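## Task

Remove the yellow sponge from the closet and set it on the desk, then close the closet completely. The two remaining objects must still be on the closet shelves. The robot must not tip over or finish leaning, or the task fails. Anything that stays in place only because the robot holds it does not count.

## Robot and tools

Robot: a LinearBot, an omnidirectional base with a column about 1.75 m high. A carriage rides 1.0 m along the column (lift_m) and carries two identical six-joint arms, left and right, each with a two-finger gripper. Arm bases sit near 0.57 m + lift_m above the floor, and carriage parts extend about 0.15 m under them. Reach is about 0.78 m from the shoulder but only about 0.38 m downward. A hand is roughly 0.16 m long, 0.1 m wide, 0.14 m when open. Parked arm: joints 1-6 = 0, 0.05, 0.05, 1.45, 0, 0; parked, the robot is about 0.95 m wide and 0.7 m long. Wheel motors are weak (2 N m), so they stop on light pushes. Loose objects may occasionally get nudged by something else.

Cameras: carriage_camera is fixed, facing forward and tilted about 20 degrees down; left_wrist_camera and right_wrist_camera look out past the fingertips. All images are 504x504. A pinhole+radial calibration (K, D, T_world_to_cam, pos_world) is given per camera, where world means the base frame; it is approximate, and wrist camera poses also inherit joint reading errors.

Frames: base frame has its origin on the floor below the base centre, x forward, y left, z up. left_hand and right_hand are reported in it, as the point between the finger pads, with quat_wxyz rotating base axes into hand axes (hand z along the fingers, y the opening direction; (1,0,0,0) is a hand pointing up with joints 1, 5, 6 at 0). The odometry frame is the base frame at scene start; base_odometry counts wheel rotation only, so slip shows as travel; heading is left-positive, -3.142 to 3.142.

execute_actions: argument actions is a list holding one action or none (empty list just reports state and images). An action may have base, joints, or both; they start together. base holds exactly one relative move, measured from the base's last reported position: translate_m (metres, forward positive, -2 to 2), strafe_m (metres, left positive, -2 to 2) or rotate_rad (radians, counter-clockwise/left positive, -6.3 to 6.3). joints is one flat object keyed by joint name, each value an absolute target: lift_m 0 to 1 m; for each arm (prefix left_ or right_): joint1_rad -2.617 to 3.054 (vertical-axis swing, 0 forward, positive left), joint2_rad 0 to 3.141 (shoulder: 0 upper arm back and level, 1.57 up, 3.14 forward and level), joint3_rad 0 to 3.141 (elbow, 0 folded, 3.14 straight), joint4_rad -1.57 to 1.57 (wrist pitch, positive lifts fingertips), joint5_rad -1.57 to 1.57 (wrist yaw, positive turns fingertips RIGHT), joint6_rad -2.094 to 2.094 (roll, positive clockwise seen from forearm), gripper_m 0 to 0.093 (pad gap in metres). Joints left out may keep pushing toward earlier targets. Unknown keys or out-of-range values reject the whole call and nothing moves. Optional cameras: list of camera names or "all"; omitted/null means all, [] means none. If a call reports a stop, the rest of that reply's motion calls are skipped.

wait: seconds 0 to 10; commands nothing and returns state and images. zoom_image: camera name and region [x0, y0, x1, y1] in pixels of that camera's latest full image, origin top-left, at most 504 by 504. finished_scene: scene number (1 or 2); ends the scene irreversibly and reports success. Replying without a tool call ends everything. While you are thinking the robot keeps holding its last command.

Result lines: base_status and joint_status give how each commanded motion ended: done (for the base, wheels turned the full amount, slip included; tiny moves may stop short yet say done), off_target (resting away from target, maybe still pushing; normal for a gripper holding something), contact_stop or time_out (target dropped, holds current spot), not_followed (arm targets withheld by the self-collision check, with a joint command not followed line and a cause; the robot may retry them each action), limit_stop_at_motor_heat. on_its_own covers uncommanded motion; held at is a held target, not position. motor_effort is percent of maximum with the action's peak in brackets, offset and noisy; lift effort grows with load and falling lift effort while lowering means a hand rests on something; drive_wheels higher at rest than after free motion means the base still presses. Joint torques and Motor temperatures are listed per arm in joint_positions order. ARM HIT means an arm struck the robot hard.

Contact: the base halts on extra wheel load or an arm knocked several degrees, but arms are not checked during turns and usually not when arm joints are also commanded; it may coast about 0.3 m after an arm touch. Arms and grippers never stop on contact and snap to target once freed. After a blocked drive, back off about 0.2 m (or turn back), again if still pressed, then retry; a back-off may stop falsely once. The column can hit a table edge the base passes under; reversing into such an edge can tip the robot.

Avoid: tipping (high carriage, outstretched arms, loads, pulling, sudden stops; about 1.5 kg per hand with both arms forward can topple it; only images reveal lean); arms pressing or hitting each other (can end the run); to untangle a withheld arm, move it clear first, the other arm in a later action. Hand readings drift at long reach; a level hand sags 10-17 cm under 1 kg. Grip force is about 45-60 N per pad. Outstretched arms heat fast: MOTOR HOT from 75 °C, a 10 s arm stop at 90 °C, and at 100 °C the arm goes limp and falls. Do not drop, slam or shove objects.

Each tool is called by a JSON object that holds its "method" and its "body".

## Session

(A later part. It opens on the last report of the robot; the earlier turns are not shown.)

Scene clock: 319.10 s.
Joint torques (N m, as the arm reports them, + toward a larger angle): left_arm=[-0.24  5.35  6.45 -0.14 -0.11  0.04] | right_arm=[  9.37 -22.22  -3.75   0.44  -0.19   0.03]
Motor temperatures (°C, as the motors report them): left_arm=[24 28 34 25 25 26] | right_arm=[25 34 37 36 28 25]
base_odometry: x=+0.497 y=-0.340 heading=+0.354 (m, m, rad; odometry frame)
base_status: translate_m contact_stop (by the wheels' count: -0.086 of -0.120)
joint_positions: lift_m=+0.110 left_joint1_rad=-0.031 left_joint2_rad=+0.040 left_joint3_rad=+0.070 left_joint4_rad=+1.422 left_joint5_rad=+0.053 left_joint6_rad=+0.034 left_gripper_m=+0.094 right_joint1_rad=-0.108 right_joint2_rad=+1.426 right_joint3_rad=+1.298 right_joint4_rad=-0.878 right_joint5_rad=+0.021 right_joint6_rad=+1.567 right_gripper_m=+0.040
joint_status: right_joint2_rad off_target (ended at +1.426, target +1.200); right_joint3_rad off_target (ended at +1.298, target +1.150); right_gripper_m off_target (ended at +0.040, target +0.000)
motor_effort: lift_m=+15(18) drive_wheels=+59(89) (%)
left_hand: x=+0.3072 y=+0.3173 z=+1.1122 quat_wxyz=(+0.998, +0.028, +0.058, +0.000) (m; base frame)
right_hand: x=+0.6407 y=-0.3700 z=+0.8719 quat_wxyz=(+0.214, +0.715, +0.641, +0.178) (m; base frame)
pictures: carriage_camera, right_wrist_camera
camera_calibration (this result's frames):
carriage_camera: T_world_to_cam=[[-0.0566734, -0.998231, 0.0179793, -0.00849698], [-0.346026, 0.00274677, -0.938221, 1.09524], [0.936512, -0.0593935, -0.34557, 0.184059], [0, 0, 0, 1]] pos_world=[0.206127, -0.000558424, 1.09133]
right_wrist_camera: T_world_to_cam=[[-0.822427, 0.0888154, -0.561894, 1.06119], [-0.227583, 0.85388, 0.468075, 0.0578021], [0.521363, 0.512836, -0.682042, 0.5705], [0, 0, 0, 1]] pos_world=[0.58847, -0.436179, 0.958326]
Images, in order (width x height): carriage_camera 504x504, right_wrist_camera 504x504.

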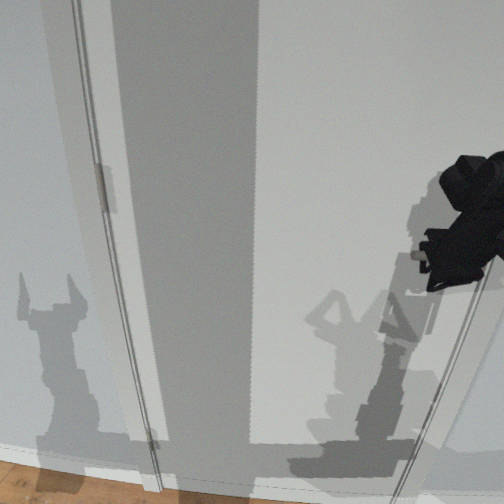

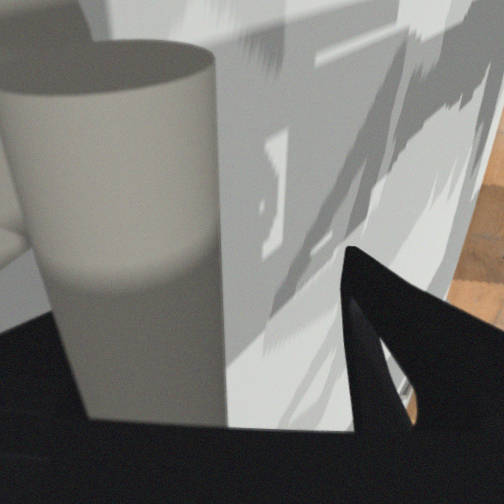

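{"method": "execute_actions", "body": {"actions": [{"base":{"translate_m":0.07},"joints":{"right_joint2_rad":1.42,"right_joint3_rad":1.3,"right_joint1_rad":-0.1,"right_gripper_m":0.06}}], "cameras": []}}

{"method": "execute_actions", "body": {"actions": [{"joints":{"lift_m":0.35}}], "cameras": []}}

{"method": "execute_actions", "body": {"actions": [{"base":{"translate_m":-0.6},"joints":{"right_joint1_rad":0,"right_joint2_rad":0.05,"right_joint3_rad":0.05,"right_joint4_rad":1.45,"right_joint6_rad":0}}], "cameras": []}}

{"method": "execute_actions", "body": {"actions": [{"base":{"rotate_rad":1.6}}], "cameras": ["carriage_camera"]}}

{"method": "execute_actions", "body": {"actions": [{"base":{"rotate_rad":1.6}}], "cameras": ["carriage_camera"]}}

{"method": "execute_actions", "body": {"actions": [{"base":{"rotate_rad":1.6}}], "cameras": ["carriage_camera"]}}

Scene clock: 334.10 s.
Joint torques (N m, as the arm reports them, + toward a larger angle): left_arm=[-0.16  5.41  6.45 -0.1  -0.13  0.04] | right_arm=[ 1.59  2.63  6.86  3.68 -0.08  0.06]
Motor temperatures (°C, as the motors report them): left_arm=[24 28 34 25 25 26] | right_arm=[27 59 36 36 28 25]
base_odometry: x=+0.563 y=-0.316 heading=+0.353 (m, m, rad; odometry frame)
base_status: done
joint_positions: lift_m=+0.110 left_joint1_rad=-0.031 left_joint2_rad=+0.040 left_joint3_rad=+0.070 left_joint4_rad=+1.418 left_joint5_rad=+0.053 left_joint6_rad=+0.034 left_gripper_m=+0.094 right_joint1_rad=-0.114 right_joint2_rad=+1.322 right_joint3_rad=+1.294 right_joint4_rad=-1.211 right_joint5_rad=+0.010 right_joint6_rad=+1.566 right_gripper_m=+0.060
joint_status: right_joint2_rad off_target (ended at +1.322, target +1.420); the others done
motor_effort: lift_m=+15(16) drive_wheels=-24(44) (%)
left_hand: x=+0.3081 y=+0.3173 z=+1.1121 quat_wxyz=(+0.998, +0.028, +0.060, +0.000) (m; base frame)
right_hand: x=+0.5588 y=-0.3608 z=+0.8671 quat_wxyz=(+0.127, +0.735, +0.658, +0.106) (m; base frame)
pictures: none
No camera images: the call's "cameras" was empty. Leave "cameras" out to get every camera's image.

Scene clock: 335.60 s.
Joint torques (N m, as the arm reports them, + toward a larger angle): left_arm=[-0.22  5.32  6.37 -0.09 -0.13  0.04] | right_arm=[  1.4  -16.36  22.18  -4.97  -0.07   0.12]
Motor temperatures (°C, as the motors report them): left_arm=[24 28 34 25 25 26] | right_arm=[27 58 39 37 27 25]
base_odometry: x=+0.562 y=-0.316 heading=+0.353 (m, m, rad; odometry frame)
base_status: not commanded
joint_positions: lift_m=+0.348 left_joint1_rad=-0.031 left_joint2_rad=+0.040 left_joint3_rad=+0.070 left_joint4_rad=+1.417 left_joint5_rad=+0.053 left_joint6_rad=+0.034 left_gripper_m=+0.094 right_joint1_rad=-0.111 right_joint2_rad=+1.573 right_joint3_rad=+0.636 right_joint4_rad=-0.472 right_joint5_rad=+0.009 right_joint6_rad=+1.561 right_gripper_m=+0.094
joint_status: all done
motor_effort: lift_m=+35(36) drive_wheels=-25(38) (%)
left_hand: x=+0.3082 y=+0.3173 z=+1.3496 quat_wxyz=(+0.998, +0.028, +0.061, +0.000) (m; base frame)
right_hand: x=+0.5308 y=-0.3570 z=+0.8874 quat_wxyz=(+0.064, +0.740, +0.668, +0.050) (m; base frame)
pictures: none
No camera images: the call's "cameras" was empty. Leave "cameras" out to get every camera's image.

Scene clock: 339.10 s.
Joint torques (N m, as the arm reports them, + toward a larger angle): left_arm=[-0.25  5.35  6.42 -0.08 -0.12  0.02] | right_arm=[ 0.32  2.55  4.46 -0.25 -0.08 -0.04]
Motor temperatures (°C, as the motors report them): left_arm=[24 28 35 25 25 26] | right_arm=[27 56 39 37 27 25]
base_odometry: x=-0.001 y=-0.523 heading=+0.352 (m, m, rad; odometry frame)
base_status: done
joint_positions: lift_m=+0.350 left_joint1_rad=-0.031 left_joint2_rad=+0.040 left_joint3_rad=+0.070 left_joint4_rad=+1.414 left_joint5_rad=+0.052 left_joint6_rad=+0.034 left_gripper_m=+0.094 right_joint1_rad=+0.002 right_joint2_rad=+0.068 right_joint3_rad=+0.062 right_joint4_rad=+1.444 right_joint5_rad=+0.003 right_joint6_rad=+0.006 right_gripper_m=+0.060
joint_status: all done
motor_effort: lift_m=+21(35) drive_wheels=-7(34) (%)
left_hand: x=+0.3090 y=+0.3173 z=+1.3512 quat_wxyz=(+0.998, +0.028, +0.062, +0.000) (m; base frame)
right_hand: x=+0.3133 y=-0.3277 z=+1.3499 quat_wxyz=(+0.998, +0.002, +0.066, +0.004) (m; base frame)
pictures: none
No camera images: the call's "cameras" was empty. Leave "cameras" out to get every camera's image.

Scene clock: 342.23 s.
Joint torques (N m, as the arm reports them, + toward a larger angle): left_arm=[-0.22  5.25  6.43 -0.07 -0.1   0.03] | right_arm=[ 0.3   2.57  4.53 -0.27 -0.06 -0.03]
Motor temperatures (°C, as the motors report them): left_arm=[24 28 35 25 25 26] | right_arm=[27 53 39 36 27 25]
base_odometry: x=-0.001 y=-0.523 heading=+1.951 (m, m, rad; odometry frame)
base_status: done
joint_positions: lift_m=+0.350 left_joint1_rad=-0.031 left_joint2_rad=+0.040 left_joint3_rad=+0.070 left_joint4_rad=+1.414 left_joint5_rad=+0.052 left_joint6_rad=+0.034 left_gripper_m=+0.094 right_joint1_rad=+0.002 right_joint2_rad=+0.068 right_joint3_rad=+0.062 right_joint4_rad=+1.445 right_joint5_rad=+0.003 right_joint6_rad=+0.006 right_gripper_m=+0.060
joint_status: not commanded
motor_effort: lift_m=+21(21) drive_wheels=+11(32) (%)
left_hand: x=+0.3090 y=+0.3173 z=+1.3512 quat_wxyz=(+0.998, +0.028, +0.062, +0.000) (m; base frame)
right_hand: x=+0.3132 y=-0.3277 z=+1.3499 quat_wxyz=(+0.998, +0.002, +0.066, +0.004) (m; base frame)
pictures: carriage_camera
camera_calibration (this result's frames):
carriage_camera: T_world_to_cam=[[-0.0566734, -0.998231, 0.0179793, -0.0127979], [-0.346026, 0.00274677, -0.938221, 1.31968], [0.936512, -0.0593935, -0.34557, 0.266724], [0, 0, 0, 1]] pos_world=[0.206127, -0.000558424, 1.33055]
Images, in order (width x height): carriage_camera 504x504.

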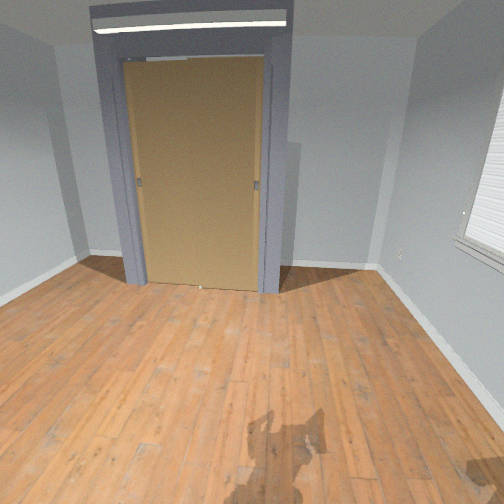

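Scene clock: 345.37 s.
Joint torques (N m, as the arm reports them, + toward a larger angle): left_arm=[-0.12  5.31  6.53 -0.06 -0.13  0.03] | right_arm=[ 0.27  2.59  4.6  -0.27 -0.07 -0.03]
Motor temperatures (°C, as the motors report them): left_arm=[24 28 35 25 25 26] | right_arm=[27 51 38 36 27 25]
base_odometry: x=-0.001 y=-0.523 heading=-2.734 (m, m, rad; odometry frame)
base_status: done
joint_positions: lift_m=+0.350 left_joint1_rad=-0.031 left_joint2_rad=+0.040 left_joint3_rad=+0.070 left_joint4_rad=+1.414 left_joint5_rad=+0.052 left_joint6_rad=+0.034 left_gripper_m=+0.094 right_joint1_rad=+0.002 right_joint2_rad=+0.068 right_joint3_rad=+0.062 right_joint4_rad=+1.445 right_joint5_rad=+0.003 right_joint6_rad=+0.006 right_gripper_m=+0.060
joint_status: not commanded
motor_effort: lift_m=+21(22) drive_wheels=+14(33) (%)
left_hand: x=+0.3091 y=+0.3173 z=+1.3512 quat_wxyz=(+0.998, +0.028, +0.062, +0.000) (m; base frame)
right_hand: x=+0.3131 y=-0.3277 z=+1.3499 quat_wxyz=(+0.998, +0.002, +0.065, +0.004) (m; base frame)
pictures: carriage_camera
camera_calibration (this result's frames):
carriage_camera: T_world_to_cam=[[-0.0566734, -0.998231, 0.0179793, -0.0127979], [-0.346026, 0.00274677, -0.938221, 1.31968], [0.936512, -0.0593935, -0.34557, 0.266724], [0, 0, 0, 1]] pos_world=[0.206127, -0.000558424, 1.33055]
Images, in order (width x height): carriage_camera 504x504.

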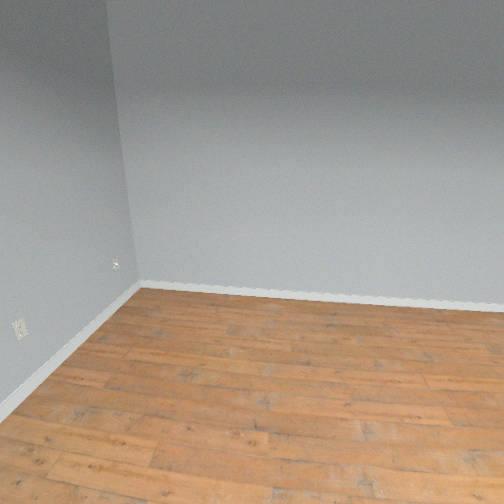

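Scene clock: 348.50 s.
Joint torques (N m, as the arm reports them, + toward a larger angle): left_arm=[-0.24  5.24  6.45 -0.03 -0.12  0.05] | right_arm=[ 0.29  2.53  4.42 -0.23 -0.07 -0.03]
Motor temperatures (°C, as the motors report them): left_arm=[24 28 35 25 25 26] | right_arm=[26 49 38 35 27 25]
base_odometry: x=-0.001 y=-0.523 heading=-1.136 (m, m, rad; odometry frame)
base_status: done
joint_positions: lift_m=+0.350 left_joint1_rad=-0.031 left_joint2_rad=+0.040 left_joint3_rad=+0.070 left_joint4_rad=+1.414 left_joint5_rad=+0.052 left_joint6_rad=+0.034 left_gripper_m=+0.094 right_joint1_rad=+0.002 right_joint2_rad=+0.068 right_joint3_rad=+0.062 right_joint4_rad=+1.445 right_joint5_rad=+0.003 right_joint6_rad=+0.006 right_gripper_m=+0.060
joint_status: not commanded
motor_effort: lift_m=+21(21) drive_wheels=+14(32) (%)
left_hand: x=+0.3091 y=+0.3173 z=+1.3512 quat_wxyz=(+0.998, +0.028, +0.062, +0.000) (m; base frame)
right_hand: x=+0.3130 y=-0.3277 z=+1.3500 quat_wxyz=(+0.998, +0.002, +0.065, +0.004) (m; base frame)
pictures: carriage_camera
camera_calibration (this result's frames):
carriage_camera: T_world_to_cam=[[-0.0566734, -0.998231, 0.0179793, -0.0127979], [-0.346026, 0.00274677, -0.938221, 1.31968], [0.936512, -0.0593935, -0.34557, 0.266724], [0, 0, 0, 1]] pos_world=[0.206127, -0.000558424, 1.33055]
Images, in order (width x height): carriage_camera 504x504.

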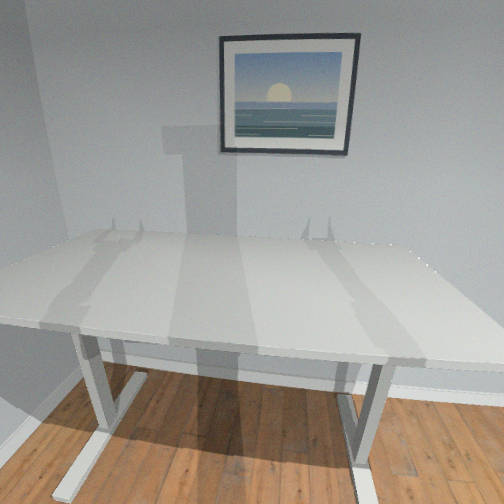

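{"method": "execute_actions", "body": {"actions": [{"base":{"rotate_rad":3.055}}], "cameras": []}}

{"method": "execute_actions", "body": {"actions": [{"base":{"translate_m":1.7}}], "cameras": ["carriage_camera"]}}

Scene clock: 364.43 s.
Joint torques (N m, as the arm reports them, + toward a larger angle): left_arm=[-0.28  5.22  6.45 -0.02 -0.14  0.03] | right_arm=[ 0.3   2.59  4.54 -0.26 -0.07 -0.03]
Motor temperatures (°C, as the motors report them): left_arm=[24 28 35 25 25 26] | right_arm=[26 42 37 33 27 25]
base_odometry: x=-0.001 y=-0.523 heading=+1.918 (m, m, rad; odometry frame)
base_status: done
joint_positions: lift_m=+0.350 left_joint1_rad=-0.031 left_joint2_rad=+0.040 left_joint3_rad=+0.070 left_joint4_rad=+1.413 left_joint5_rad=+0.052 left_joint6_rad=+0.034 left_gripper_m=+0.094 right_joint1_rad=+0.002 right_joint2_rad=+0.068 right_joint3_rad=+0.062 right_joint4_rad=+1.445 right_joint5_rad=+0.003 right_joint6_rad=+0.006 right_gripper_m=+0.060
joint_status: not commanded
motor_effort: lift_m=+22(21) drive_wheels=+12(36) (%)
left_hand: x=+0.3093 y=+0.3173 z=+1.3512 quat_wxyz=(+0.998, +0.028, +0.063, +0.000) (m; base frame)
right_hand: x=+0.3130 y=-0.3277 z=+1.3500 quat_wxyz=(+0.998, +0.002, +0.065, +0.004) (m; base frame)
pictures: none
No camera images: the call's "cameras" was empty. Leave "cameras" out to get every camera's image.

Scene clock: 370.23 s.
Joint torques (N m, as the arm reports them, + toward a larger angle): left_arm=[-0.27  5.31  6.49 -0.02 -0.1   0.01] | right_arm=[ 0.28  2.58  4.59 -0.3  -0.07 -0.03]
Motor temperatures (°C, as the motors report them): left_arm=[24 28 35 25 25 26] | right_arm=[26 40 37 33 27 25]
base_odometry: x=-0.582 y=+1.075 heading=+1.919 (m, m, rad; odometry frame)
base_status: done
joint_positions: lift_m=+0.350 left_joint1_rad=-0.031 left_joint2_rad=+0.040 left_joint3_rad=+0.070 left_joint4_rad=+1.414 left_joint5_rad=+0.052 left_joint6_rad=+0.034 left_gripper_m=+0.094 right_joint1_rad=+0.002 right_joint2_rad=+0.068 right_joint3_rad=+0.062 right_joint4_rad=+1.447 right_joint5_rad=+0.003 right_joint6_rad=+0.006 right_gripper_m=+0.060
joint_status: not commanded
motor_effort: lift_m=+21(21) drive_wheels=-9(38) (%)
left_hand: x=+0.3091 y=+0.3173 z=+1.3512 quat_wxyz=(+0.998, +0.028, +0.062, +0.000) (m; base frame)
right_hand: x=+0.3126 y=-0.3277 z=+1.3500 quat_wxyz=(+0.998, +0.002, +0.064, +0.004) (m; base frame)
pictures: carriage_camera
camera_calibration (this result's frames):
carriage_camera: T_world_to_cam=[[-0.0566734, -0.998231, 0.0179793, -0.0127979], [-0.346026, 0.00274677, -0.938221, 1.31968], [0.936512, -0.0593935, -0.34557, 0.266724], [0, 0, 0, 1]] pos_world=[0.206127, -0.000558424, 1.33055]
Images, in order (width x height): carriage_camera 504x504.

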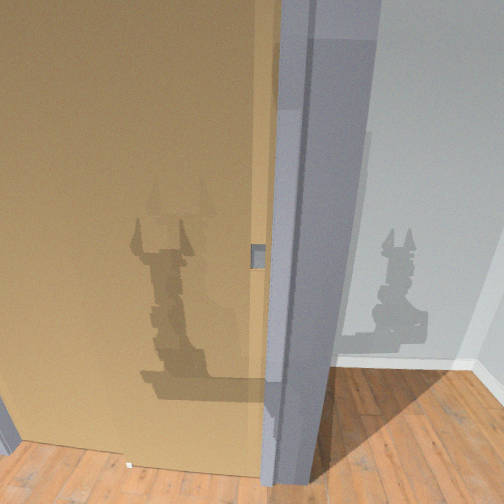

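{"method": "execute_actions", "body": {"actions": [{"base":{"strafe_m":0.31},"joints":{"lift_m":0.145,"right_joint2_rad":1.3,"right_joint3_rad":1.0,"right_joint4_rad":0.3,"right_gripper_m":0.0}}], "cameras": ["carriage_camera","right_wrist_camera"]}}

Scene clock: 383.10 s.
Joint torques (N m, as the arm reports them, + toward a larger angle): left_arm=[-0.21  5.26  6.47 -0.06 -0.14  0.03] | right_arm=[ 0.29 -5.16  8.97  2.4  -0.08 -0.04]
Motor temperatures (°C, as the motors report them): left_arm=[24 28 35 25 25 26] | right_arm=[25 37 37 33 27 24]
base_odometry: x=-0.874 y=+0.969 heading=+1.919 (m, m, rad; odometry frame)
base_status: done
joint_positions: lift_m=+0.145 left_joint1_rad=-0.031 left_joint2_rad=+0.040 left_joint3_rad=+0.070 left_joint4_rad=+1.416 left_joint5_rad=+0.053 left_joint6_rad=+0.034 left_gripper_m=+0.094 right_joint1_rad=+0.002 right_joint2_rad=+1.295 right_joint3_rad=+0.982 right_joint4_rad=+0.293 right_joint5_rad=+0.003 right_joint6_rad=+0.006 right_gripper_m=+0.000
joint_status: all done
motor_effort: lift_m=+16(16) drive_wheels=-6(31) (%)
left_hand: x=+0.3086 y=+0.3173 z=+1.1470 quat_wxyz=(+0.998, +0.028, +0.061, +0.000) (m; base frame)
right_hand: x=+0.7245 y=-0.3269 z=+1.0560 quat_wxyz=(+0.700, +0.003, +0.714, +0.002) (m; base frame)
pictures: carriage_camera, right_wrist_camera
camera_calibration (this result's frames):
carriage_camera: T_world_to_cam=[[-0.0566734, -0.998231, 0.0179793, -0.00912464], [-0.346026, 0.00274677, -0.938221, 1.12799], [0.936512, -0.0593935, -0.34557, 0.196123], [0, 0, 0, 1]] pos_world=[0.206127, -0.000558424, 1.12625]
right_wrist_camera: T_world_to_cam=[[0.0310228, -0.999448, -0.01187, -0.325244], [-0.599366, -0.009098, -0.800424, 1.28069], [0.799874, 0.0319459, -0.599317, 0.183886], [0, 0, 0, 1]] pos_world=[0.630605, -0.319287, 1.13144]
Images, in order (width x height): carriage_camera 504x504, right_wrist_camera 504x504.

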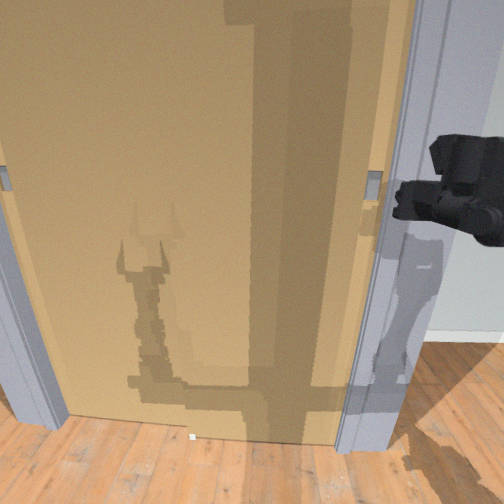

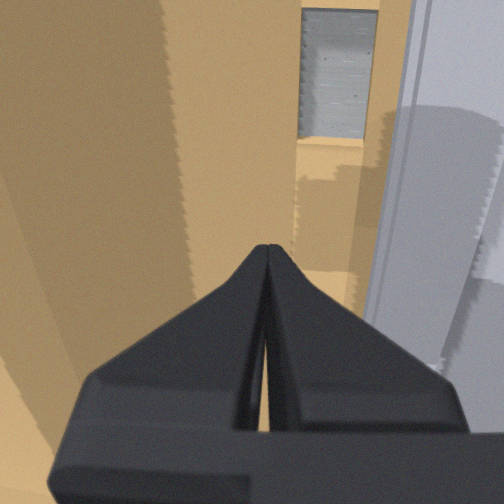

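{"method": "execute_actions", "body": {"actions": [{"base":{"strafe_m":-0.05},"joints":{"lift_m":0.135}}], "cameras": []}}

{"method": "execute_actions", "body": {"actions": [{"base":{"translate_m":0.12}}], "cameras": ["right_wrist_camera"]}}

Scene clock: 390.43 s.
Joint torques (N m, as the arm reports them, + toward a larger angle): left_arm=[-0.28  5.38  6.46 -0.08 -0.13  0.04] | right_arm=[ 0.24 -5.15  8.47  2.37 -0.07 -0.03]
Motor temperatures (°C, as the motors report them): left_arm=[24 28 35 25 25 26] | right_arm=[25 36 38 35 26 24]
base_odometry: x=-0.827 y=+0.986 heading=+1.919 (m, m, rad; odometry frame)
base_status: done
joint_positions: lift_m=+0.135 left_joint1_rad=-0.031 left_joint2_rad=+0.040 left_joint3_rad=+0.070 left_joint4_rad=+1.416 left_joint5_rad=+0.052 left_joint6_rad=+0.034 left_gripper_m=+0.094 right_joint1_rad=+0.002 right_joint2_rad=+1.295 right_joint3_rad=+0.987 right_joint4_rad=+0.292 right_joint5_rad=+0.003 right_joint6_rad=+0.006 right_gripper_m=+0.000
joint_status: all done
motor_effort: lift_m=+16(17) drive_wheels=+1(30) (%)
left_hand: x=+0.3085 y=+0.3173 z=+1.1369 quat_wxyz=(+0.998, +0.028, +0.061, +0.000) (m; base frame)
right_hand: x=+0.7247 y=-0.3269 z=+1.0485 quat_wxyz=(+0.702, +0.003, +0.713, +0.002) (m; base frame)
pictures: none
No camera images: the call's "cameras" was empty. Leave "cameras" out to get every camera's image.

Scene clock: 392.23 s.
Joint torques (N m, as the arm reports them, + toward a larger angle): left_arm=[-0.22  5.28  6.4  -0.09 -0.1   0.04] | right_arm=[ 0.17 -5.1   8.46  2.42 -0.07 -0.03]
Motor temperatures (°C, as the motors report them): left_arm=[24 28 35 25 25 26] | right_arm=[25 36 38 36 26 24]
base_odometry: x=-0.868 y=+1.099 heading=+1.920 (m, m, rad; odometry frame)
base_status: done
joint_positions: lift_m=+0.135 left_joint1_rad=-0.031 left_joint2_rad=+0.040 left_joint3_rad=+0.070 left_joint4_rad=+1.416 left_joint5_rad=+0.052 left_joint6_rad=+0.034 left_gripper_m=+0.094 right_joint1_rad=+0.002 right_joint2_rad=+1.295 right_joint3_rad=+0.987 right_joint4_rad=+0.292 right_joint5_rad=+0.003 right_joint6_rad=+0.006 right_gripper_m=+0.000
joint_status: not commanded
motor_effort: lift_m=+16(16) drive_wheels=-9(27) (%)
left_hand: x=+0.3085 y=+0.3173 z=+1.1369 quat_wxyz=(+0.998, +0.028, +0.061, +0.000) (m; base frame)
right_hand: x=+0.7247 y=-0.3269 z=+1.0485 quat_wxyz=(+0.702, +0.003, +0.713, +0.002) (m; base frame)
pictures: right_wrist_camera
camera_calibration (this result's frames):
right_wrist_camera: T_world_to_cam=[[0.0314581, -0.999436, -0.0117427, -0.325716], [-0.595692, -0.00931332, -0.803159, 1.27489], [0.802597, 0.0322609, -0.595649, 0.173573], [0, 0, 0, 1]] pos_world=[0.630379, -0.319258, 1.1235]
Images, in order (width x height): right_wrist_camera 504x504.

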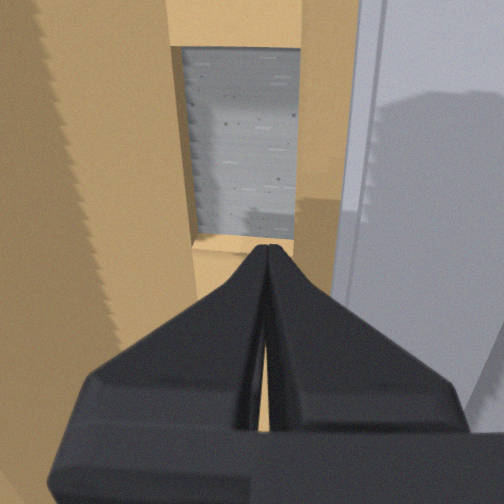

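{"method": "execute_actions", "body": {"actions": [{"base":{"strafe_m":0.012},"joints":{"lift_m":0.15}}], "cameras": []}}

{"method": "execute_actions", "body": {"actions": [{"base":{"translate_m":0.07}}], "cameras": ["right_wrist_camera"]}}

Scene clock: 397.07 s.
Joint torques (N m, as the arm reports them, + toward a larger angle): left_arm=[-0.23  5.25  6.35 -0.1  -0.13  0.06] | right_arm=[ 0.25 -5.05  8.27  2.39 -0.07 -0.04]
Motor temperatures (°C, as the motors report them): left_arm=[24 28 35 25 25 26] | right_arm=[25 36 39 37 26 24]
base_odometry: x=-0.879 y=+1.095 heading=+1.919 (m, m, rad; odometry frame)
base_status: done
joint_positions: lift_m=+0.150 left_joint1_rad=-0.031 left_joint2_rad=+0.040 left_joint3_rad=+0.070 left_joint4_rad=+1.417 left_joint5_rad=+0.053 left_joint6_rad=+0.034 left_gripper_m=+0.094 right_joint1_rad=+0.002 right_joint2_rad=+1.295 right_joint3_rad=+0.992 right_joint4_rad=+0.297 right_joint5_rad=+0.002 right_joint6_rad=+0.006 right_gripper_m=+0.000
joint_status: all done
motor_effort: lift_m=+22(26) drive_wheels=-8(24) (%)
left_hand: x=+0.3084 y=+0.3173 z=+1.1512 quat_wxyz=(+0.998, +0.028, +0.061, +0.000) (m; base frame)
right_hand: x=+0.7249 y=-0.3268 z=+1.0663 quat_wxyz=(+0.705, +0.002, +0.709, +0.002) (m; base frame)
pictures: none
No camera images: the call's "cameras" was empty. Leave "cameras" out to get every camera's image.

Scene clock: 398.50 s.
Joint torques (N m, as the arm reports them, + toward a larger angle): left_arm=[-0.23  5.34  6.4  -0.07 -0.12  0.04] | right_arm=[ 0.28 -3.08  8.18  2.84 -0.04 -0.04]
Motor temperatures (°C, as the motors report them): left_arm=[24 28 35 25 25 26] | right_arm=[25 35 39 37 26 24]
base_odometry: x=-0.904 y=+1.160 heading=+1.920 (m, m, rad; odometry frame)
base_status: done
joint_positions: lift_m=+0.150 left_joint1_rad=-0.031 left_joint2_rad=+0.040 left_joint3_rad=+0.070 left_joint4_rad=+1.416 left_joint5_rad=+0.053 left_joint6_rad=+0.034 left_gripper_m=+0.094 right_joint1_rad=+0.002 right_joint2_rad=+1.270 right_joint3_rad=+0.992 right_joint4_rad=+0.254 right_joint5_rad=-0.002 right_joint6_rad=+0.006 right_gripper_m=+0.000
joint_status: not commanded
motor_effort: lift_m=+22(22) drive_wheels=+10(29) (%)
left_hand: x=+0.3085 y=+0.3173 z=+1.1512 quat_wxyz=(+0.998, +0.028, +0.061, +0.000) (m; base frame)
right_hand: x=+0.7186 y=-0.3260 z=+1.0663 quat_wxyz=(+0.699, +0.001, +0.715, +0.004) (m; base frame)
pictures: right_wrist_camera
camera_calibration (this result's frames):
right_wrist_camera: T_world_to_cam=[[0.0363177, -0.999267, -0.0120955, -0.327538], [-0.602053, -0.0122175, -0.798362, 1.28415], [0.797629, 0.0362768, -0.602056, 0.200715], [0, 0, 0, 1]] pos_world=[0.624924, -0.31889, 1.14209]
Images, in order (width x height): right_wrist_camera 504x504.

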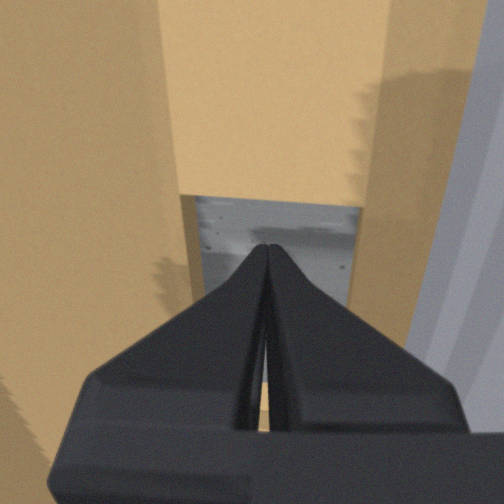

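In the recess. Back slightly and slide left.

{"method": "execute_actions", "body": {"actions": [{"base":{"translate_m":-0.01}}], "cameras": []}}

{"method": "execute_actions", "body": {"actions": [{"base":{"strafe_m":0.5},"joints":{"right_joint1_rad":0.0}}], "cameras": ["carriage_camera","right_wrist_camera"]}}

Scene clock: 402.97 s.
Joint torques (N m, as the arm reports them, + toward a larger angle): left_arm=[-0.22  5.27  6.37 -0.07 -0.12  0.05] | right_arm=[ 0.32 -4.09  8.21  2.54 -0.06 -0.04]
Motor temperatures (°C, as the motors report them): left_arm=[24 28 35 25 25 26] | right_arm=[25 35 40 39 26 24]
base_odometry: x=-0.900 y=+1.151 heading=+1.920 (m, m, rad; odometry frame)
base_status: done
joint_positions: lift_m=+0.150 left_joint1_rad=-0.031 left_joint2_rad=+0.040 left_joint3_rad=+0.070 left_joint4_rad=+1.417 left_joint5_rad=+0.053 left_joint6_rad=+0.034 left_gripper_m=+0.094 right_joint1_rad=+0.002 right_joint2_rad=+1.282 right_joint3_rad=+0.992 right_joint4_rad=+0.280 right_joint5_rad=+0.002 right_joint6_rad=+0.006 right_gripper_m=+0.000
joint_status: not commanded
motor_effort: lift_m=+22(22) drive_wheels=-6(28) (%)
left_hand: x=+0.3084 y=+0.3173 z=+1.1512 quat_wxyz=(+0.998, +0.028, +0.061, +0.000) (m; base frame)
right_hand: x=+0.7217 y=-0.3267 z=+1.0672 quat_wxyz=(+0.703, +0.002, +0.711, +0.002) (m; base frame)
pictures: none
No camera images: the call's "cameras" was empty. Leave "cameras" out to get every camera's image.

Scene clock: 404.50 s.
Joint torques (N m, as the arm reports them, + toward a larger angle): left_arm=[-0.2   5.28  6.45 -0.09 -0.13  0.02] | right_arm=[ 1.34 -4.16  8.27  2.46 -0.16  0.  ]
Motor temperatures (°C, as the motors report them): left_arm=[24 28 35 25 25 26] | right_arm=[25 35 40 39 26 24]
base_odometry: x=-0.978 y=+1.124 heading=+1.919 (m, m, rad; odometry frame)
base_status: strafe_m contact_stop (by the wheels' count: +0.083 of +0.500)
joint_positions: lift_m=+0.150 left_joint1_rad=-0.031 left_joint2_rad=+0.040 left_joint3_rad=+0.070 left_joint4_rad=+1.417 left_joint5_rad=+0.052 left_joint6_rad=+0.034 left_gripper_m=+0.094 right_joint1_rad=-0.010 right_joint2_rad=+1.282 right_joint3_rad=+0.992 right_joint4_rad=+0.285 right_joint5_rad=+0.010 right_joint6_rad=+0.003 right_gripper_m=+0.000
joint_status: all done
motor_effort: lift_m=+22(22) drive_wheels=-5(44) (%)
left_hand: x=+0.3083 y=+0.3175 z=+1.1512 quat_wxyz=(+0.998, +0.028, +0.061, +0.000) (m; base frame)
right_hand: x=+0.7217 y=-0.3334 z=+1.0686 quat_wxyz=(+0.705, +0.008, +0.709, -0.006) (m; base frame)
pictures: carriage_camera, right_wrist_camera
camera_calibration (this result's frames):
carriage_camera: T_world_to_cam=[[-0.0566734, -0.998231, 0.0179793, -0.00920067], [-0.346026, 0.00274677, -0.938221, 1.13196], [0.936512, -0.0593935, -0.34557, 0.197584], [0, 0, 0, 1]] pos_world=[0.206127, -0.000558424, 1.13047]
right_wrist_camera: T_world_to_cam=[[0.0125273, -0.99989, -0.00796874, -0.322391], [-0.587514, -0.000911667, -0.809213, 1.2926], [0.809117, 0.014819, -0.587461, 0.168883], [0, 0, 0, 1]] pos_world=[0.626815, -0.323679, 1.14263]
Images, in order (width x height): carriage_camera 504x504, right_wrist_camera 504x504.

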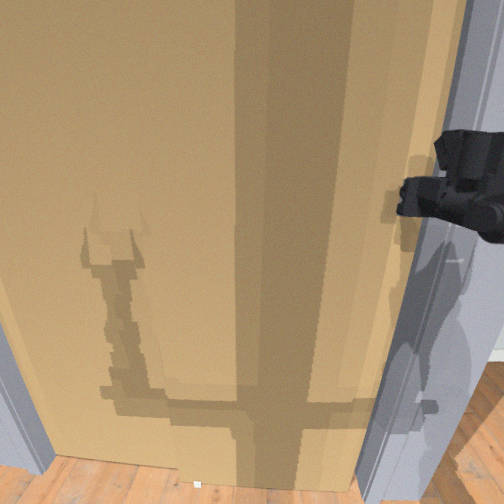

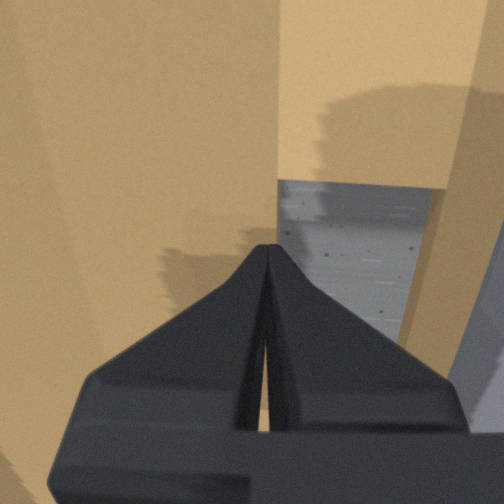

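{"method": "execute_actions", "body": {"actions": [{"base":{"strafe_m":-0.02}}], "cameras": []}}

{"method": "execute_actions", "body": {"actions": [{"base":{"translate_m":0.02}}], "cameras": []}}

{"method": "execute_actions", "body": {"actions": [{"joints":{"right_joint1_rad":0.5}}], "cameras": ["carriage_camera","right_wrist_camera"]}}

Scene clock: 409.50 s.
Joint torques (N m, as the arm reports them, + toward a larger angle): left_arm=[-0.24  5.27  6.36 -0.06 -0.1   0.01] | right_arm=[ 1.29 -3.98  8.15  2.46 -0.11  0.  ]
Motor temperatures (°C, as the motors report them): left_arm=[24 28 35 25 25 26] | right_arm=[25 34 40 40 26 24]
base_odometry: x=-0.959 y=+1.130 heading=+1.919 (m, m, rad; odometry frame)
base_status: done
joint_positions: lift_m=+0.150 left_joint1_rad=-0.031 left_joint2_rad=+0.040 left_joint3_rad=+0.070 left_joint4_rad=+1.417 left_joint5_rad=+0.052 left_joint6_rad=+0.034 left_gripper_m=+0.094 right_joint1_rad=-0.010 right_joint2_rad=+1.282 right_joint3_rad=+0.992 right_joint4_rad=+0.286 right_joint5_rad=+0.007 right_joint6_rad=+0.003 right_gripper_m=+0.000
joint_status: not commanded
motor_effort: lift_m=+22(22) drive_wheels=+4(27) (%)
left_hand: x=+0.3083 y=+0.3175 z=+1.1512 quat_wxyz=(+0.998, +0.028, +0.061, +0.000) (m; base frame)
right_hand: x=+0.7217 y=-0.3328 z=+1.0688 quat_wxyz=(+0.706, +0.007, +0.709, -0.005) (m; base frame)
pictures: none
No camera images: the call's "cameras" was empty. Leave "cameras" out to get every camera's image.

Scene clock: 410.37 s.
Joint torques (N m, as the arm reports them, + toward a larger angle): left_arm=[-0.24  5.39  6.45 -0.08 -0.11  0.04] | right_arm=[ 1.3  -2.31  8.34  2.84 -0.06  0.  ]
Motor temperatures (°C, as the motors report them): left_arm=[24 28 35 25 25 26] | right_arm=[25 34 40 40 26 24]
base_odometry: x=-0.966 y=+1.148 heading=+1.919 (m, m, rad; odometry frame)
base_status: done
joint_positions: lift_m=+0.150 left_joint1_rad=-0.031 left_joint2_rad=+0.040 left_joint3_rad=+0.070 left_joint4_rad=+1.417 left_joint5_rad=+0.052 left_joint6_rad=+0.034 left_gripper_m=+0.094 right_joint1_rad=-0.010 right_joint2_rad=+1.258 right_joint3_rad=+0.991 right_joint4_rad=+0.252 right_joint5_rad=+0.004 right_joint6_rad=+0.003 right_gripper_m=+0.000
joint_status: not commanded
motor_effort: lift_m=+22(22) drive_wheels=+10(18) (%)
left_hand: x=+0.3083 y=+0.3174 z=+1.1512 quat_wxyz=(+0.998, +0.028, +0.061, +0.000) (m; base frame)
right_hand: x=+0.7159 y=-0.3321 z=+1.0702 quat_wxyz=(+0.702, +0.006, +0.712, -0.004) (m; base frame)
pictures: none
No camera images: the call's "cameras" was empty. Leave "cameras" out to get every camera's image.

Scene clock: 411.63 s.
Joint torques (N m, as the arm reports them, + toward a larger angle): left_arm=[-0.2   5.3   6.48 -0.08 -0.1   0.04] | right_arm=[-0.51 -4.25  8.11  2.54 -0.09  0.05]
Motor temperatures (°C, as the motors report them): left_arm=[24 28 35 25 25 26] | right_arm=[25 34 40 40 26 24]
base_odometry: x=-0.966 y=+1.149 heading=+1.919 (m, m, rad; odometry frame)
base_status: not commanded
joint_positions: lift_m=+0.150 left_joint1_rad=-0.031 left_joint2_rad=+0.040 left_joint3_rad=+0.070 left_joint4_rad=+1.416 left_joint5_rad=+0.052 left_joint6_rad=+0.034 left_gripper_m=+0.094 right_joint1_rad=+0.511 right_joint2_rad=+1.285 right_joint3_rad=+0.991 right_joint4_rad=+0.283 right_joint5_rad=+0.010 right_joint6_rad=-0.002 right_gripper_m=+0.000
joint_status: all done
motor_effort: lift_m=+22(22) drive_wheels=+6(12) (%)
left_hand: x=+0.3086 y=+0.3174 z=+1.1512 quat_wxyz=(+0.998, +0.028, +0.061, +0.000) (m; base frame)
right_hand: x=+0.6665 y=-0.1119 z=+1.0666 quat_wxyz=(+0.682, -0.177, +0.688, +0.174) (m; base frame)
pictures: carriage_camera, right_wrist_camera
camera_calibration (this result's frames):
carriage_camera: T_world_to_cam=[[-0.0566734, -0.998231, 0.0179793, -0.00920067], [-0.346026, 0.00274677, -0.938221, 1.13196], [0.936512, -0.0593935, -0.34557, 0.197584], [0, 0, 0, 1]] pos_world=[0.206127, -0.000558424, 1.13047]
right_wrist_camera: T_world_to_cam=[[0.508666, -0.86096, -0.00275084, -0.420983], [-0.510759, -0.299187, -0.805985, 1.17082], [0.693098, 0.411382, -0.591929, 0.335543], [0, 0, 0, 1]] pos_world=[0.57958, -0.150192, 1.14112]
Images, in order (width x height): carriage_camera 504x504, right_wrist_camera 504x504.

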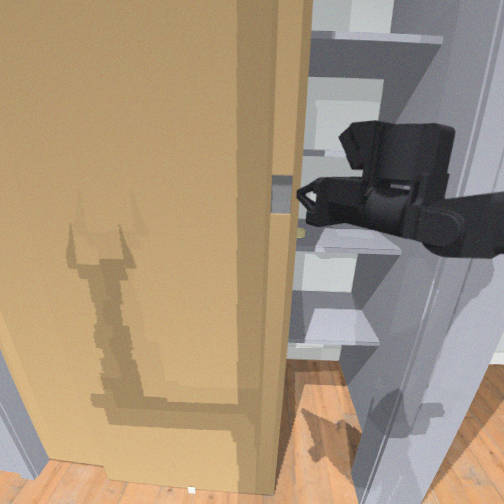

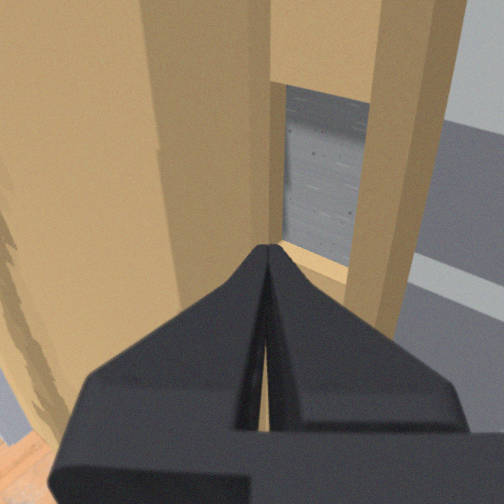

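{"method": "execute_actions", "body": {"actions": [{"joints":{"right_joint1_rad":0.15}}], "cameras": []}}

{"method": "execute_actions", "body": {"actions": [{"base":{"translate_m":0.1}}], "cameras": []}}

{"method": "execute_actions", "body": {"actions": [{"base":{"strafe_m":0.3},"joints":{"right_joint1_rad":0.45}}], "cameras": ["carriage_camera"]}}

Scene clock: 417.53 s.
Joint torques (N m, as the arm reports them, + toward a larger angle): left_arm=[-0.22  5.21  6.38 -0.05 -0.13  0.04] | right_arm=[ 0.21 -4.33  8.25  2.5  -0.09  0.06]
Motor temperatures (°C, as the motors report them): left_arm=[24 28 35 25 25 26] | right_arm=[25 34 41 41 26 24]
base_odometry: x=-0.966 y=+1.149 heading=+1.919 (m, m, rad; odometry frame)
base_status: not commanded
joint_positions: lift_m=+0.150 left_joint1_rad=-0.031 left_joint2_rad=+0.040 left_joint3_rad=+0.070 left_joint4_rad=+1.416 left_joint5_rad=+0.052 left_joint6_rad=+0.034 left_gripper_m=+0.094 right_joint1_rad=+0.154 right_joint2_rad=+1.285 right_joint3_rad=+0.991 right_joint4_rad=+0.283 right_joint5_rad=+0.003 right_joint6_rad=-0.002 right_gripper_m=+0.000
joint_status: all done
motor_effort: lift_m=+22(22) drive_wheels=+8(6) (%)
left_hand: x=+0.3086 y=+0.3174 z=+1.1512 quat_wxyz=(+0.998, +0.028, +0.061, +0.000) (m; base frame)
right_hand: x=+0.7172 y=-0.2598 z=+1.0666 quat_wxyz=(+0.701, -0.054, +0.709, +0.052) (m; base frame)
pictures: none
No camera images: the call's "cameras" was empty. Leave "cameras" out to get every camera's image.

Scene clock: 419.20 s.
Joint torques (N m, as the arm reports them, + toward a larger angle): left_arm=[-0.22  5.3   6.46 -0.06 -0.13  0.02] | right_arm=[ 0.08 -4.32  8.18  2.47 -0.06  0.06]
Motor temperatures (°C, as the motors report them): left_arm=[24 28 36 25 25 26] | right_arm=[25 34 41 41 26 24]
base_odometry: x=-1.001 y=+1.242 heading=+1.920 (m, m, rad; odometry frame)
base_status: done
joint_positions: lift_m=+0.150 left_joint1_rad=-0.031 left_joint2_rad=+0.040 left_joint3_rad=+0.070 left_joint4_rad=+1.416 left_joint5_rad=+0.052 left_joint6_rad=+0.034 left_gripper_m=+0.094 right_joint1_rad=+0.154 right_joint2_rad=+1.285 right_joint3_rad=+0.991 right_joint4_rad=+0.286 right_joint5_rad=+0.003 right_joint6_rad=-0.002 right_gripper_m=+0.000
joint_status: not commanded
motor_effort: lift_m=+22(22) drive_wheels=-11(28) (%)
left_hand: x=+0.3085 y=+0.3174 z=+1.1512 quat_wxyz=(+0.998, +0.028, +0.061, +0.000) (m; base frame)
right_hand: x=+0.7172 y=-0.2598 z=+1.0673 quat_wxyz=(+0.702, -0.054, +0.708, +0.052) (m; base frame)
pictures: none
No camera images: the call's "cameras" was empty. Leave "cameras" out to get every camera's image.

Scene clock: 421.77 s.
Joint torques (N m, as the arm reports them, + toward a larger angle): left_arm=[-0.11  5.29  6.45 -0.1  -0.1   0.05] | right_arm=[ 9.44 -2.38  8.21  2.89 -2.74  0.01]
Motor temperatures (°C, as the motors report them): left_arm=[24 28 36 25 25 26] | right_arm=[25 34 41 41 27 24]
base_odometry: x=-1.283 y=+1.140 heading=+1.920 (m, m, rad; odometry frame)
base_status: done
joint_positions: lift_m=+0.150 left_joint1_rad=-0.031 left_joint2_rad=+0.040 left_joint3_rad=+0.070 left_joint4_rad=+1.416 left_joint5_rad=+0.052 left_joint6_rad=+0.034 left_gripper_m=+0.094 right_joint1_rad=+0.342 right_joint2_rad=+1.262 right_joint3_rad=+0.991 right_joint4_rad=+0.246 right_joint5_rad=+0.270 right_joint6_rad=+0.003 right_gripper_m=+0.000
joint_status: right_joint1_rad off_target (ended at +0.342, target +0.450)
motor_effort: lift_m=+22(22) drive_wheels=+15(35) (%)
left_hand: x=+0.3085 y=+0.3175 z=+1.1512 quat_wxyz=(+0.998, +0.028, +0.061, +0.000) (m; base frame)
right_hand: x=+0.7009 y=-0.2256 z=+1.0672 quat_wxyz=(+0.698, -0.027, +0.715, +0.024) (m; base frame)
pictures: carriage_camera
camera_calibration (this result's frames):
carriage_camera: T_world_to_cam=[[-0.0566734, -0.998231, 0.0179793, -0.00920066], [-0.346026, 0.00274677, -0.938221, 1.13196], [0.936512, -0.0593935, -0.34557, 0.197584], [0, 0, 0, 1]] pos_world=[0.206127, -0.000558424, 1.13047]
Images, in order (width x height): carriage_camera 504x504.

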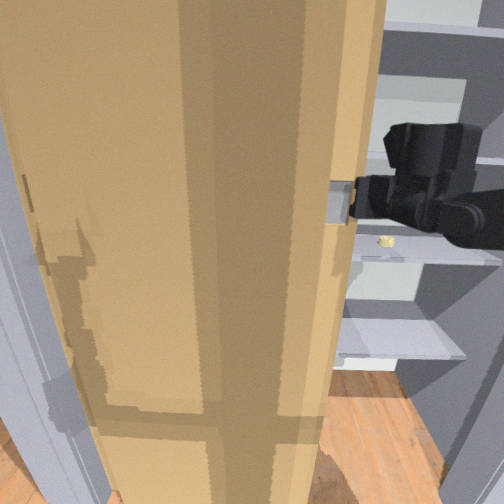

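{"method": "execute_actions", "body": {"actions": [{"base":{"strafe_m":-0.16},"joints":{"right_joint1_rad":0.0,"right_joint5_rad":0,"right_gripper_m":0.09}}], "cameras": []}}

{"method": "execute_actions", "body": {"actions": [{"base":{"translate_m":-0.1},"joints":{"right_joint4_rad":-0.2}}], "cameras": ["carriage_camera","right_wrist_camera"]}}

Scene clock: 429.73 s.
Joint torques (N m, as the arm reports them, + toward a larger angle): left_arm=[-0.2   5.3   6.42 -0.07 -0.13  0.03] | right_arm=[ 0.01 -4.    8.18  2.49 -0.13  0.07]
Motor temperatures (°C, as the motors report them): left_arm=[24 28 36 25 25 26] | right_arm=[27 33 42 43 30 24]
base_odometry: x=-1.133 y=+1.195 heading=+1.919 (m, m, rad; odometry frame)
base_status: done
joint_positions: lift_m=+0.150 left_joint1_rad=-0.031 left_joint2_rad=+0.040 left_joint3_rad=+0.070 left_joint4_rad=+1.416 left_joint5_rad=+0.052 left_joint6_rad=+0.034 left_gripper_m=+0.094 right_joint1_rad=+0.004 right_joint2_rad=+1.284 right_joint3_rad=+0.991 right_joint4_rad=+0.283 right_joint5_rad=+0.008 right_joint6_rad=-0.003 right_gripper_m=+0.090
joint_status: all done
motor_effort: lift_m=+22(22) drive_wheels=+16(32) (%)
left_hand: x=+0.3086 y=+0.3175 z=+1.1512 quat_wxyz=(+0.998, +0.028, +0.061, +0.000) (m; base frame)
right_hand: x=+0.7222 y=-0.3268 z=+1.0668 quat_wxyz=(+0.703, +0.000, +0.711, -0.003) (m; base frame)
pictures: none
No camera images: the call's "cameras" was empty. Leave "cameras" out to get every camera's image.

Scene clock: 431.40 s.
Joint torques (N m, as the arm reports them, + toward a larger angle): left_arm=[-0.25  5.29  6.38 -0.07 -0.12  0.04] | right_arm=[ 0.03 -4.16  8.15  2.14 -0.11  0.07]
Motor temperatures (°C, as the motors report them): left_arm=[24 28 36 25 25 26] | right_arm=[26 33 42 43 30 24]
base_odometry: x=-1.098 y=+1.101 heading=+1.919 (m, m, rad; odometry frame)
base_status: done
joint_positions: lift_m=+0.150 left_joint1_rad=-0.031 left_joint2_rad=+0.040 left_joint3_rad=+0.070 left_joint4_rad=+1.414 left_joint5_rad=+0.052 left_joint6_rad=+0.034 left_gripper_m=+0.094 right_joint1_rad=+0.003 right_joint2_rad=+1.284 right_joint3_rad=+0.991 right_joint4_rad=-0.191 right_joint5_rad=+0.006 right_joint6_rad=-0.003 right_gripper_m=+0.090
joint_status: all done
motor_effort: lift_m=+22(22) drive_wheels=+1(27) (%)
left_hand: x=+0.3091 y=+0.3174 z=+1.1511 quat_wxyz=(+0.998, +0.028, +0.062, +0.000) (m; base frame)
right_hand: x=+0.6939 y=-0.3268 z=+0.9548 quat_wxyz=(+0.517, -0.001, +0.856, -0.003) (m; base frame)
pictures: carriage_camera, right_wrist_camera
camera_calibration (this result's frames):
carriage_camera: T_world_to_cam=[[-0.0566734, -0.998231, 0.0179793, -0.00920067], [-0.346026, 0.00274677, -0.938221, 1.13196], [0.936512, -0.0593935, -0.34557, 0.197584], [0, 0, 0, 1]] pos_world=[0.206127, -0.000558424, 1.13047]
right_wrist_camera: T_world_to_cam=[[0.0264039, -0.999558, -0.013628, -0.320532], [-0.894446, -0.0175352, -0.446832, 1.04569], [0.446396, 0.0239876, -0.894514, 0.672288], [0, 0, 0, 1]] pos_world=[0.643668, -0.31818, 1.06425]
Images, in order (width x height): carriage_camera 504x504, right_wrist_camera 504x504.

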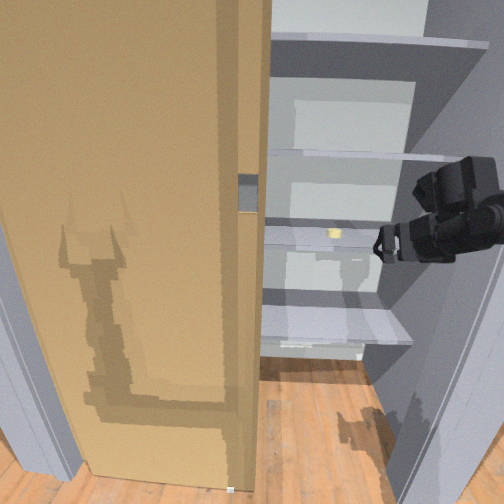

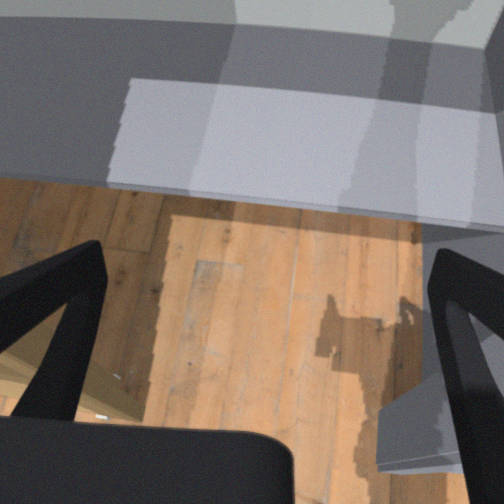

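{"method": "execute_actions", "body": {"actions": [{"base":{"strafe_m":-0.045},"joints":{"lift_m":0.09,"right_joint2_rad":1.3,"right_joint3_rad":0.55,"right_joint4_rad":0.65}}], "cameras": []}}

{"method": "execute_actions", "body": {"actions": [{"base":{"translate_m":0.25}}], "cameras": ["carriage_camera","right_wrist_camera"]}}

Scene clock: 440.37 s.
Joint torques (N m, as the arm reports them, + toward a larger angle): left_arm=[-0.24  5.3   6.38 -0.06 -0.12  0.04] | right_arm=[ 0.13 -4.34  6.14  2.52 -0.08  0.07]
Motor temperatures (°C, as the motors report them): left_arm=[24 28 36 25 25 26] | right_arm=[26 33 42 42 28 24]
base_odometry: x=-1.056 y=+1.116 heading=+1.919 (m, m, rad; odometry frame)
base_status: done
joint_positions: lift_m=+0.090 left_joint1_rad=-0.031 left_joint2_rad=+0.040 left_joint3_rad=+0.070 left_joint4_rad=+1.415 left_joint5_rad=+0.052 left_joint6_rad=+0.034 left_gripper_m=+0.094 right_joint1_rad=+0.003 right_joint2_rad=+1.295 right_joint3_rad=+0.561 right_joint4_rad=+0.634 right_joint5_rad=+0.004 right_joint6_rad=-0.003 right_gripper_m=+0.090
joint_status: all done
motor_effort: lift_m=+16(17) drive_wheels=-3(21) (%)
left_hand: x=+0.3088 y=+0.3174 z=+1.0919 quat_wxyz=(+0.998, +0.028, +0.062, +0.000) (m; base frame)
right_hand: x=+0.6939 y=-0.3265 z=+0.8802 quat_wxyz=(+0.671, -0.001, +0.742, -0.001) (m; base frame)
pictures: none
No camera images: the call's "cameras" was empty. Leave "cameras" out to get every camera's image.

Scene clock: 442.77 s.
Joint torques (N m, as the arm reports them, + toward a larger angle): left_arm=[-0.24  5.31  6.43 -0.1  -0.11  0.05] | right_arm=[ 0.12 -4.47  6.19  2.45 -0.09  0.08]
Motor temperatures (°C, as the motors report them): left_arm=[24 28 36 25 25 26] | right_arm=[26 33 42 43 28 24]
base_odometry: x=-1.141 y=+1.351 heading=+1.918 (m, m, rad; odometry frame)
base_status: done
joint_positions: lift_m=+0.090 left_joint1_rad=-0.031 left_joint2_rad=+0.040 left_joint3_rad=+0.070 left_joint4_rad=+1.416 left_joint5_rad=+0.052 left_joint6_rad=+0.034 left_gripper_m=+0.094 right_joint1_rad=+0.003 right_joint2_rad=+1.295 right_joint3_rad=+0.561 right_joint4_rad=+0.637 right_joint5_rad=+0.004 right_joint6_rad=-0.003 right_gripper_m=+0.090
joint_status: not commanded
motor_effort: lift_m=+16(16) drive_wheels=-12(26) (%)
left_hand: x=+0.3086 y=+0.3174 z=+1.0919 quat_wxyz=(+0.998, +0.028, +0.061, +0.000) (m; base frame)
right_hand: x=+0.6940 y=-0.3265 z=+0.8809 quat_wxyz=(+0.672, -0.001, +0.741, -0.001) (m; base frame)
pictures: carriage_camera, right_wrist_camera
camera_calibration (this result's frames):
carriage_camera: T_world_to_cam=[[-0.0566734, -0.998231, 0.0179793, -0.00813456], [-0.346026, 0.00274677, -0.938221, 1.07633], [0.936512, -0.0593935, -0.34557, 0.177093], [0, 0, 0, 1]] pos_world=[0.206127, -0.000558424, 1.07118]
right_wrist_camera: T_world_to_cam=[[0.0317508, -0.999487, -0.00413336, -0.333265], [-0.659188, -0.0178315, -0.751767, 1.118], [0.751308, 0.0265938, -0.659416, 0.188258], [0, 0, 0, 1]] pos_world=[0.606113, -0.318165, 0.963238]
Images, in order (width x height): carriage_camera 504x504, right_wrist_camera 504x504.

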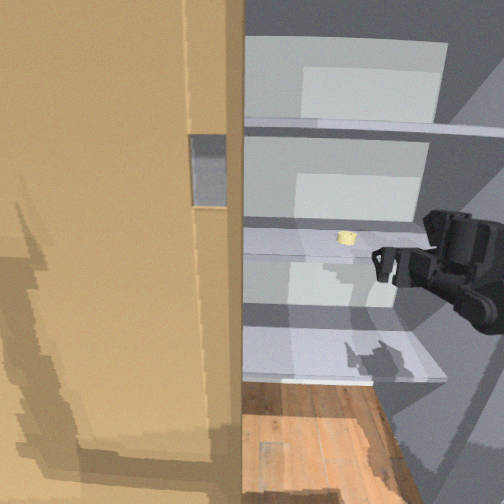

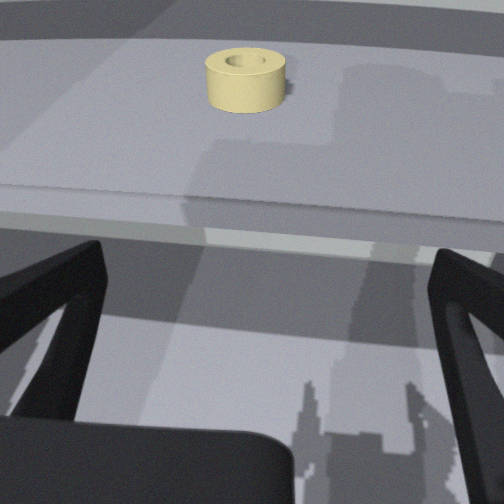

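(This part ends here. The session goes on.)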